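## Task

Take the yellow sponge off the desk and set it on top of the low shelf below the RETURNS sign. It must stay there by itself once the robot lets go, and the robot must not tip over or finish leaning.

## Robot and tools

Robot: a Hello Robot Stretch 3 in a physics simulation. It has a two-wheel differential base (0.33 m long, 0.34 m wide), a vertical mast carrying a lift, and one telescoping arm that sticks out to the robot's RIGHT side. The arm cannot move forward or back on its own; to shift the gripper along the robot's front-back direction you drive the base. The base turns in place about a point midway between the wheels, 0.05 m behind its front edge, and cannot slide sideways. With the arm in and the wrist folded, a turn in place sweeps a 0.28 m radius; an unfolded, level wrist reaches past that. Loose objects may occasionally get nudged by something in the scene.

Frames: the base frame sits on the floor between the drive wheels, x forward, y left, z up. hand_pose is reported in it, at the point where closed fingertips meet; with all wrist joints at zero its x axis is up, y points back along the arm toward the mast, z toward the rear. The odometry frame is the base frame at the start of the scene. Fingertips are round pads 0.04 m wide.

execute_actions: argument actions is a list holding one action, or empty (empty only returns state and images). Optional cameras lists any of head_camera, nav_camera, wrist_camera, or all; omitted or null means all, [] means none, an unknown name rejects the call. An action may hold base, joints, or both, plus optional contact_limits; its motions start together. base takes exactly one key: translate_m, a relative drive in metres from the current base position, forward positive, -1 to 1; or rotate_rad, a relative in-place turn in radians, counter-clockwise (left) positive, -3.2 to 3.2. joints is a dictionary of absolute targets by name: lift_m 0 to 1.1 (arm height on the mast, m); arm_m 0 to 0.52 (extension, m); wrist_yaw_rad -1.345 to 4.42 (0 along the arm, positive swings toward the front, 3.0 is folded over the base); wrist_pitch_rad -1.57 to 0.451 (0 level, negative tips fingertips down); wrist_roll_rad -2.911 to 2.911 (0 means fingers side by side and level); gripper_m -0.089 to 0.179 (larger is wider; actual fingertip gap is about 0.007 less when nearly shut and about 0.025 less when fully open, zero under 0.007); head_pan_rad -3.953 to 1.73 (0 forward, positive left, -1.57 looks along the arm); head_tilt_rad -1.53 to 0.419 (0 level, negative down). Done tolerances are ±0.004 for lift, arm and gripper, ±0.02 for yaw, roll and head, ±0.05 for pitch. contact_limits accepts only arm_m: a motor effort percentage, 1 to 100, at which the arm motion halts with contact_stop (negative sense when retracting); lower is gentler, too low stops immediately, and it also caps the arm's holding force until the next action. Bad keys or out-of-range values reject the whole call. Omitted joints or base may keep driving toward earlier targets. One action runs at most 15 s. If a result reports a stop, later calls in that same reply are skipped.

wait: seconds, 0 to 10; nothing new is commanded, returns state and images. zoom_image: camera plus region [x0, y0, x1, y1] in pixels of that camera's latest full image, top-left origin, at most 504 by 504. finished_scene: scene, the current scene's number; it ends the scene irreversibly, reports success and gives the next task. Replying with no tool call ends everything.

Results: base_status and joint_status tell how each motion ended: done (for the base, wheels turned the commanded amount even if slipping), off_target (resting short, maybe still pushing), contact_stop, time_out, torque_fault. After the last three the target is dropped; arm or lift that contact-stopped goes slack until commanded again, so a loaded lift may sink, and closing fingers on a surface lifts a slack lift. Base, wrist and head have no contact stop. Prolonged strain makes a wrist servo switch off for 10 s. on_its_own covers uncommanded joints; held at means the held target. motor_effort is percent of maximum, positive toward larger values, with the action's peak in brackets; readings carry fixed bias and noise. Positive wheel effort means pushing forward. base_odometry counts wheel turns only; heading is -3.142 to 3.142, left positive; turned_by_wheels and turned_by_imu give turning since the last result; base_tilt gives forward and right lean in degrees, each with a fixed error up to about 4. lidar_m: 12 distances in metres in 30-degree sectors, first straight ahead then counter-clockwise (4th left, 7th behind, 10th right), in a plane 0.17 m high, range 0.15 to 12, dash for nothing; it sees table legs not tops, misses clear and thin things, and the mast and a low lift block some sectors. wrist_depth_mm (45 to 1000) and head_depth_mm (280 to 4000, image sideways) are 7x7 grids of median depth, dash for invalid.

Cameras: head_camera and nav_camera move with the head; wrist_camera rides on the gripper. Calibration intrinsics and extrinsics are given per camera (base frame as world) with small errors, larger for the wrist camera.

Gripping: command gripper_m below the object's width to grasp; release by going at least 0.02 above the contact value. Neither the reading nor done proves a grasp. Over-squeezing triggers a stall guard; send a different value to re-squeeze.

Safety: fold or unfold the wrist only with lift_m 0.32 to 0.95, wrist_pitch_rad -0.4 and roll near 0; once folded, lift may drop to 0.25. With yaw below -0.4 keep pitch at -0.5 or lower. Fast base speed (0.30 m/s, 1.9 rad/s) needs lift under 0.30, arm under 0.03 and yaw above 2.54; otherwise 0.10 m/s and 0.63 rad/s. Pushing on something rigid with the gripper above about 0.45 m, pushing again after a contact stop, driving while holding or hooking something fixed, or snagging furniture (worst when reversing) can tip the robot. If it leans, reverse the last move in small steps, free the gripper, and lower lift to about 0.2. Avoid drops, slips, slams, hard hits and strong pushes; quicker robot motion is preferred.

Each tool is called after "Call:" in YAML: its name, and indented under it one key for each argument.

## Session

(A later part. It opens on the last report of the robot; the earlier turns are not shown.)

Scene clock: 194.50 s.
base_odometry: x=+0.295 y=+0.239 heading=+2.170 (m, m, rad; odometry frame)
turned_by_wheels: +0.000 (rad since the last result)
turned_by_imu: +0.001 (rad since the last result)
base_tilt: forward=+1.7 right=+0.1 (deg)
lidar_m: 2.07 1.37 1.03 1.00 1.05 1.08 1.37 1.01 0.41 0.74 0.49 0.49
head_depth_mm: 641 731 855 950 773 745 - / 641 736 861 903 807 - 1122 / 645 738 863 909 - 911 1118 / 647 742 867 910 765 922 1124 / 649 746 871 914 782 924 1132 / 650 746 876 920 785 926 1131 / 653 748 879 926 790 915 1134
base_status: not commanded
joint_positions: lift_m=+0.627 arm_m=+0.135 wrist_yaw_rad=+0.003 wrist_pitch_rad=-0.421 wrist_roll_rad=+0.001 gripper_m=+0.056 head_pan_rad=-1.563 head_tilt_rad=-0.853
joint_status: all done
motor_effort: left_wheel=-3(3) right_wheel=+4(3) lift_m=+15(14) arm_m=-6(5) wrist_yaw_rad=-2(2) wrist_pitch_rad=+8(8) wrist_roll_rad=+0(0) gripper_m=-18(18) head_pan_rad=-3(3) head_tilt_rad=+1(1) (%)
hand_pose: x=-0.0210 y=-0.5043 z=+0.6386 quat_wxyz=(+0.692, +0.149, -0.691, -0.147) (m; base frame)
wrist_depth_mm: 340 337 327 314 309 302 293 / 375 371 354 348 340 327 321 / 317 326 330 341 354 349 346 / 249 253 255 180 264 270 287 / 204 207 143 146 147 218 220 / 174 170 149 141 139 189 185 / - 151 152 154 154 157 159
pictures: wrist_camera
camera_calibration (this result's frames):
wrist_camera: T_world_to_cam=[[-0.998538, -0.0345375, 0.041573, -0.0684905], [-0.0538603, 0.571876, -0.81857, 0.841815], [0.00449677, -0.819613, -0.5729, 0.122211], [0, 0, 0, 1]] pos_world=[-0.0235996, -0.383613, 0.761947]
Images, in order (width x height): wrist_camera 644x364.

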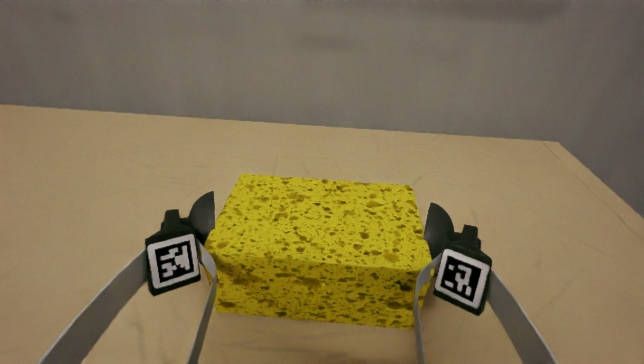

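Call:
execute_actions:
  actions:
    - {"joints": {"gripper_m": 0.165}}
  cameras: ["wrist_camera"]

Call:
execute_actions:
  actions:
    - {"joints": {"lift_m": 0.71, "arm_m": 0.0}}

Scene clock: 199.87 s.
base_odometry: x=+0.295 y=+0.239 heading=+2.170 (m, m, rad; odometry frame)
turned_by_wheels: +0.000 (rad since the last result)
turned_by_imu: +0.001 (rad since the last result)
base_tilt: forward=+1.7 right=+0.1 (deg)
lidar_m: 2.07 1.37 1.03 1.00 1.05 1.08 1.36 1.01 0.41 0.74 0.49 0.49
head_depth_mm: 642 732 854 949 773 741 - / 643 735 860 902 790 - 1124 / 644 735 864 908 - 913 1118 / 647 742 866 911 775 925 1130 / 650 743 873 914 784 923 1131 / 648 745 877 917 786 927 1136 / 651 748 880 921 789 915 1139
base_status: not commanded
joint_positions: lift_m=+0.627 arm_m=+0.135 wrist_yaw_rad=+0.003 wrist_pitch_rad=-0.421 wrist_roll_rad=+0.001 gripper_m=+0.165 head_pan_rad=-1.563 head_tilt_rad=-0.853
joint_status: all done
motor_effort: left_wheel=-2(3) right_wheel=+3(3) lift_m=+15(15) arm_m=-6(6) wrist_yaw_rad=-2(2) wrist_pitch_rad=+8(8) wrist_roll_rad=+0(0) gripper_m=+0(87) head_pan_rad=-3(2) head_tilt_rad=+1(1) (%)
hand_pose: x=-0.0210 y=-0.5043 z=+0.6386 quat_wxyz=(+0.692, +0.149, -0.691, -0.147) (m; base frame)
wrist_depth_mm: 343 335 324 318 309 298 293 / 376 366 355 347 334 331 319 / 320 324 333 336 354 349 350 / 250 251 256 260 267 271 287 / 204 213 153 149 163 225 220 / - 170 151 141 141 177 185 / 150 152 152 153 153 157 159
pictures: wrist_camera
camera_calibration (this result's frames):
wrist_camera: T_world_to_cam=[[-0.998538, -0.0345366, 0.0415731, -0.0684904], [-0.0538599, 0.571876, -0.81857, 0.841815], [0.00449596, -0.819613, -0.5729, 0.122211], [0, 0, 0, 1]] pos_world=[-0.0235997, -0.383613, 0.761947]
Images, in order (width x height): wrist_camera 644x364.

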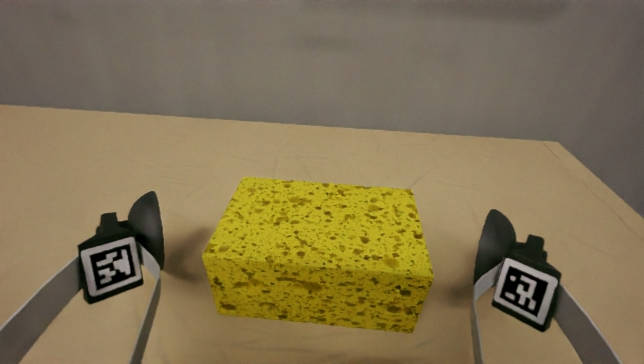

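Scene clock: 202.10 s.
base_odometry: x=+0.295 y=+0.239 heading=+2.170 (m, m, rad; odometry frame)
turned_by_wheels: +0.000 (rad since the last result)
turned_by_imu: +0.000 (rad since the last result)
base_tilt: forward=+1.7 right=+0.1 (deg)
lidar_m: 2.08 1.37 1.03 1.00 1.05 1.08 1.37 1.01 0.41 0.74 0.49 0.49
head_depth_mm: 641 734 856 950 774 780 - / 645 736 860 906 791 832 - / 644 738 865 905 772 - - / 646 740 864 914 776 922 1129 / 649 746 872 918 799 925 1129 / 650 746 872 918 786 929 1137 / 652 749 878 922 789 915 1135
base_status: not commanded
joint_positions: lift_m=+0.709 arm_m=+0.000 wrist_yaw_rad=+0.002 wrist_pitch_rad=-0.421 wrist_roll_rad=+0.001 gripper_m=+0.165 head_pan_rad=-1.563 head_tilt_rad=-0.853
joint_status: all done
motor_effort: left_wheel=-2(3) right_wheel=+3(3) lift_m=+39(40) arm_m=-6(5) wrist_yaw_rad=-1(2) wrist_pitch_rad=+8(8) wrist_roll_rad=+0(0) gripper_m=+0(1) head_pan_rad=-2(3) head_tilt_rad=+1(1) (%)
hand_pose: x=-0.0211 y=-0.3694 z=+0.7214 quat_wxyz=(+0.692, +0.149, -0.691, -0.147) (m; base frame)
wrist_depth_mm: 477 461 450 432 432 420 403 / 525 506 493 484 470 458 440 / 499 501 516 504 497 492 486 / 387 391 393 325 416 461 539 / 316 330 326 306 331 354 590 / 276 263 271 275 275 272 663 / 230 235 236 239 240 243 261
pictures: head_camera (sideways: a quarter turn clockwise sets it upright), nav_camera (sideways: a quarter turn counterclockwise sets it upright), wrist_camera
camera_calibration (this result's frames):
head_camera: T_world_to_cam=[[0.0263751, 0.747124, -0.664162, 0.883104], [0.999211, 0.0000387726, 0.0397242, -0.0573047], [0.0297046, -0.664685, -0.746533, 0.930523], [0, 0, 0, 1]] pos_world=[0.00632671, -0.0412809, 1.28347]
nav_camera: T_world_to_cam=[[-0.0259744, -0.755341, 0.654817, -0.807176], [-0.998677, 0.0486828, 0.0165421, 0.0368837], [-0.0443733, -0.653521, -0.755607, 0.944178], [0, 0, 0, 1]] pos_world=[0.0577652, 0.00555098, 1.24137]
wrist_camera: T_world_to_cam=[[-0.998554, -0.0340726, 0.0415816, -0.0672073], [-0.0536, 0.571684, -0.818721, 0.832437], [0.00412444, -0.819766, -0.572684, 0.280036], [0, 0, 0, 1]] pos_world=[-0.0236465, -0.248617, 0.8447]
Images, in order (width x height): head_camera 896x504, nav_camera 672x504, wrist_camera 644x364.

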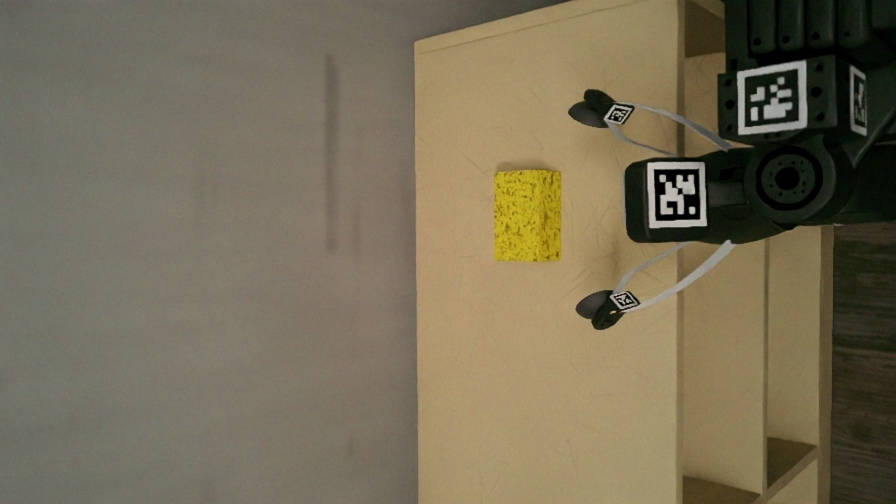

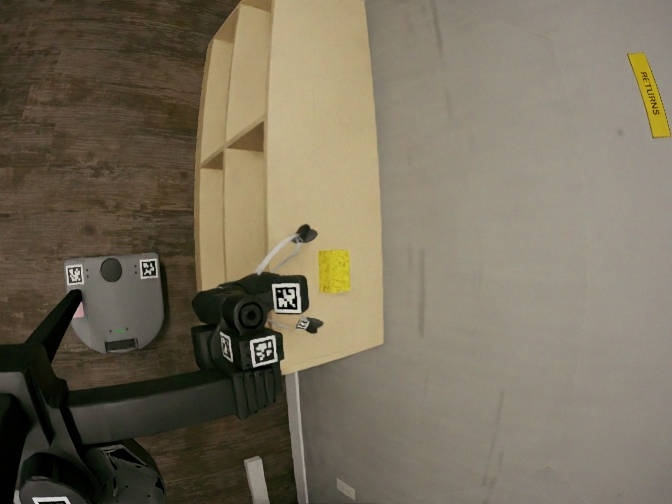

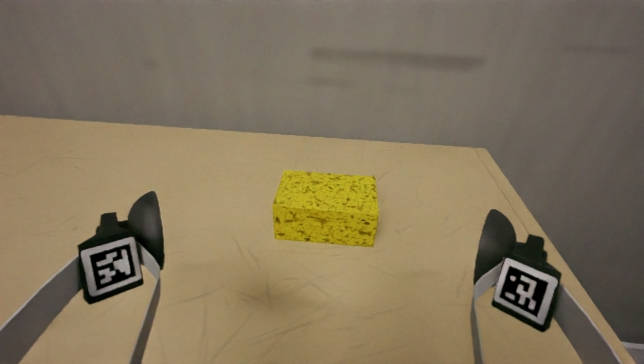

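The sponge is sitting on top of the RETURNS shelf, and the gripper is clear of it.

Call:
finished_scene:
  scene: 2

The scene is finished: the task was done.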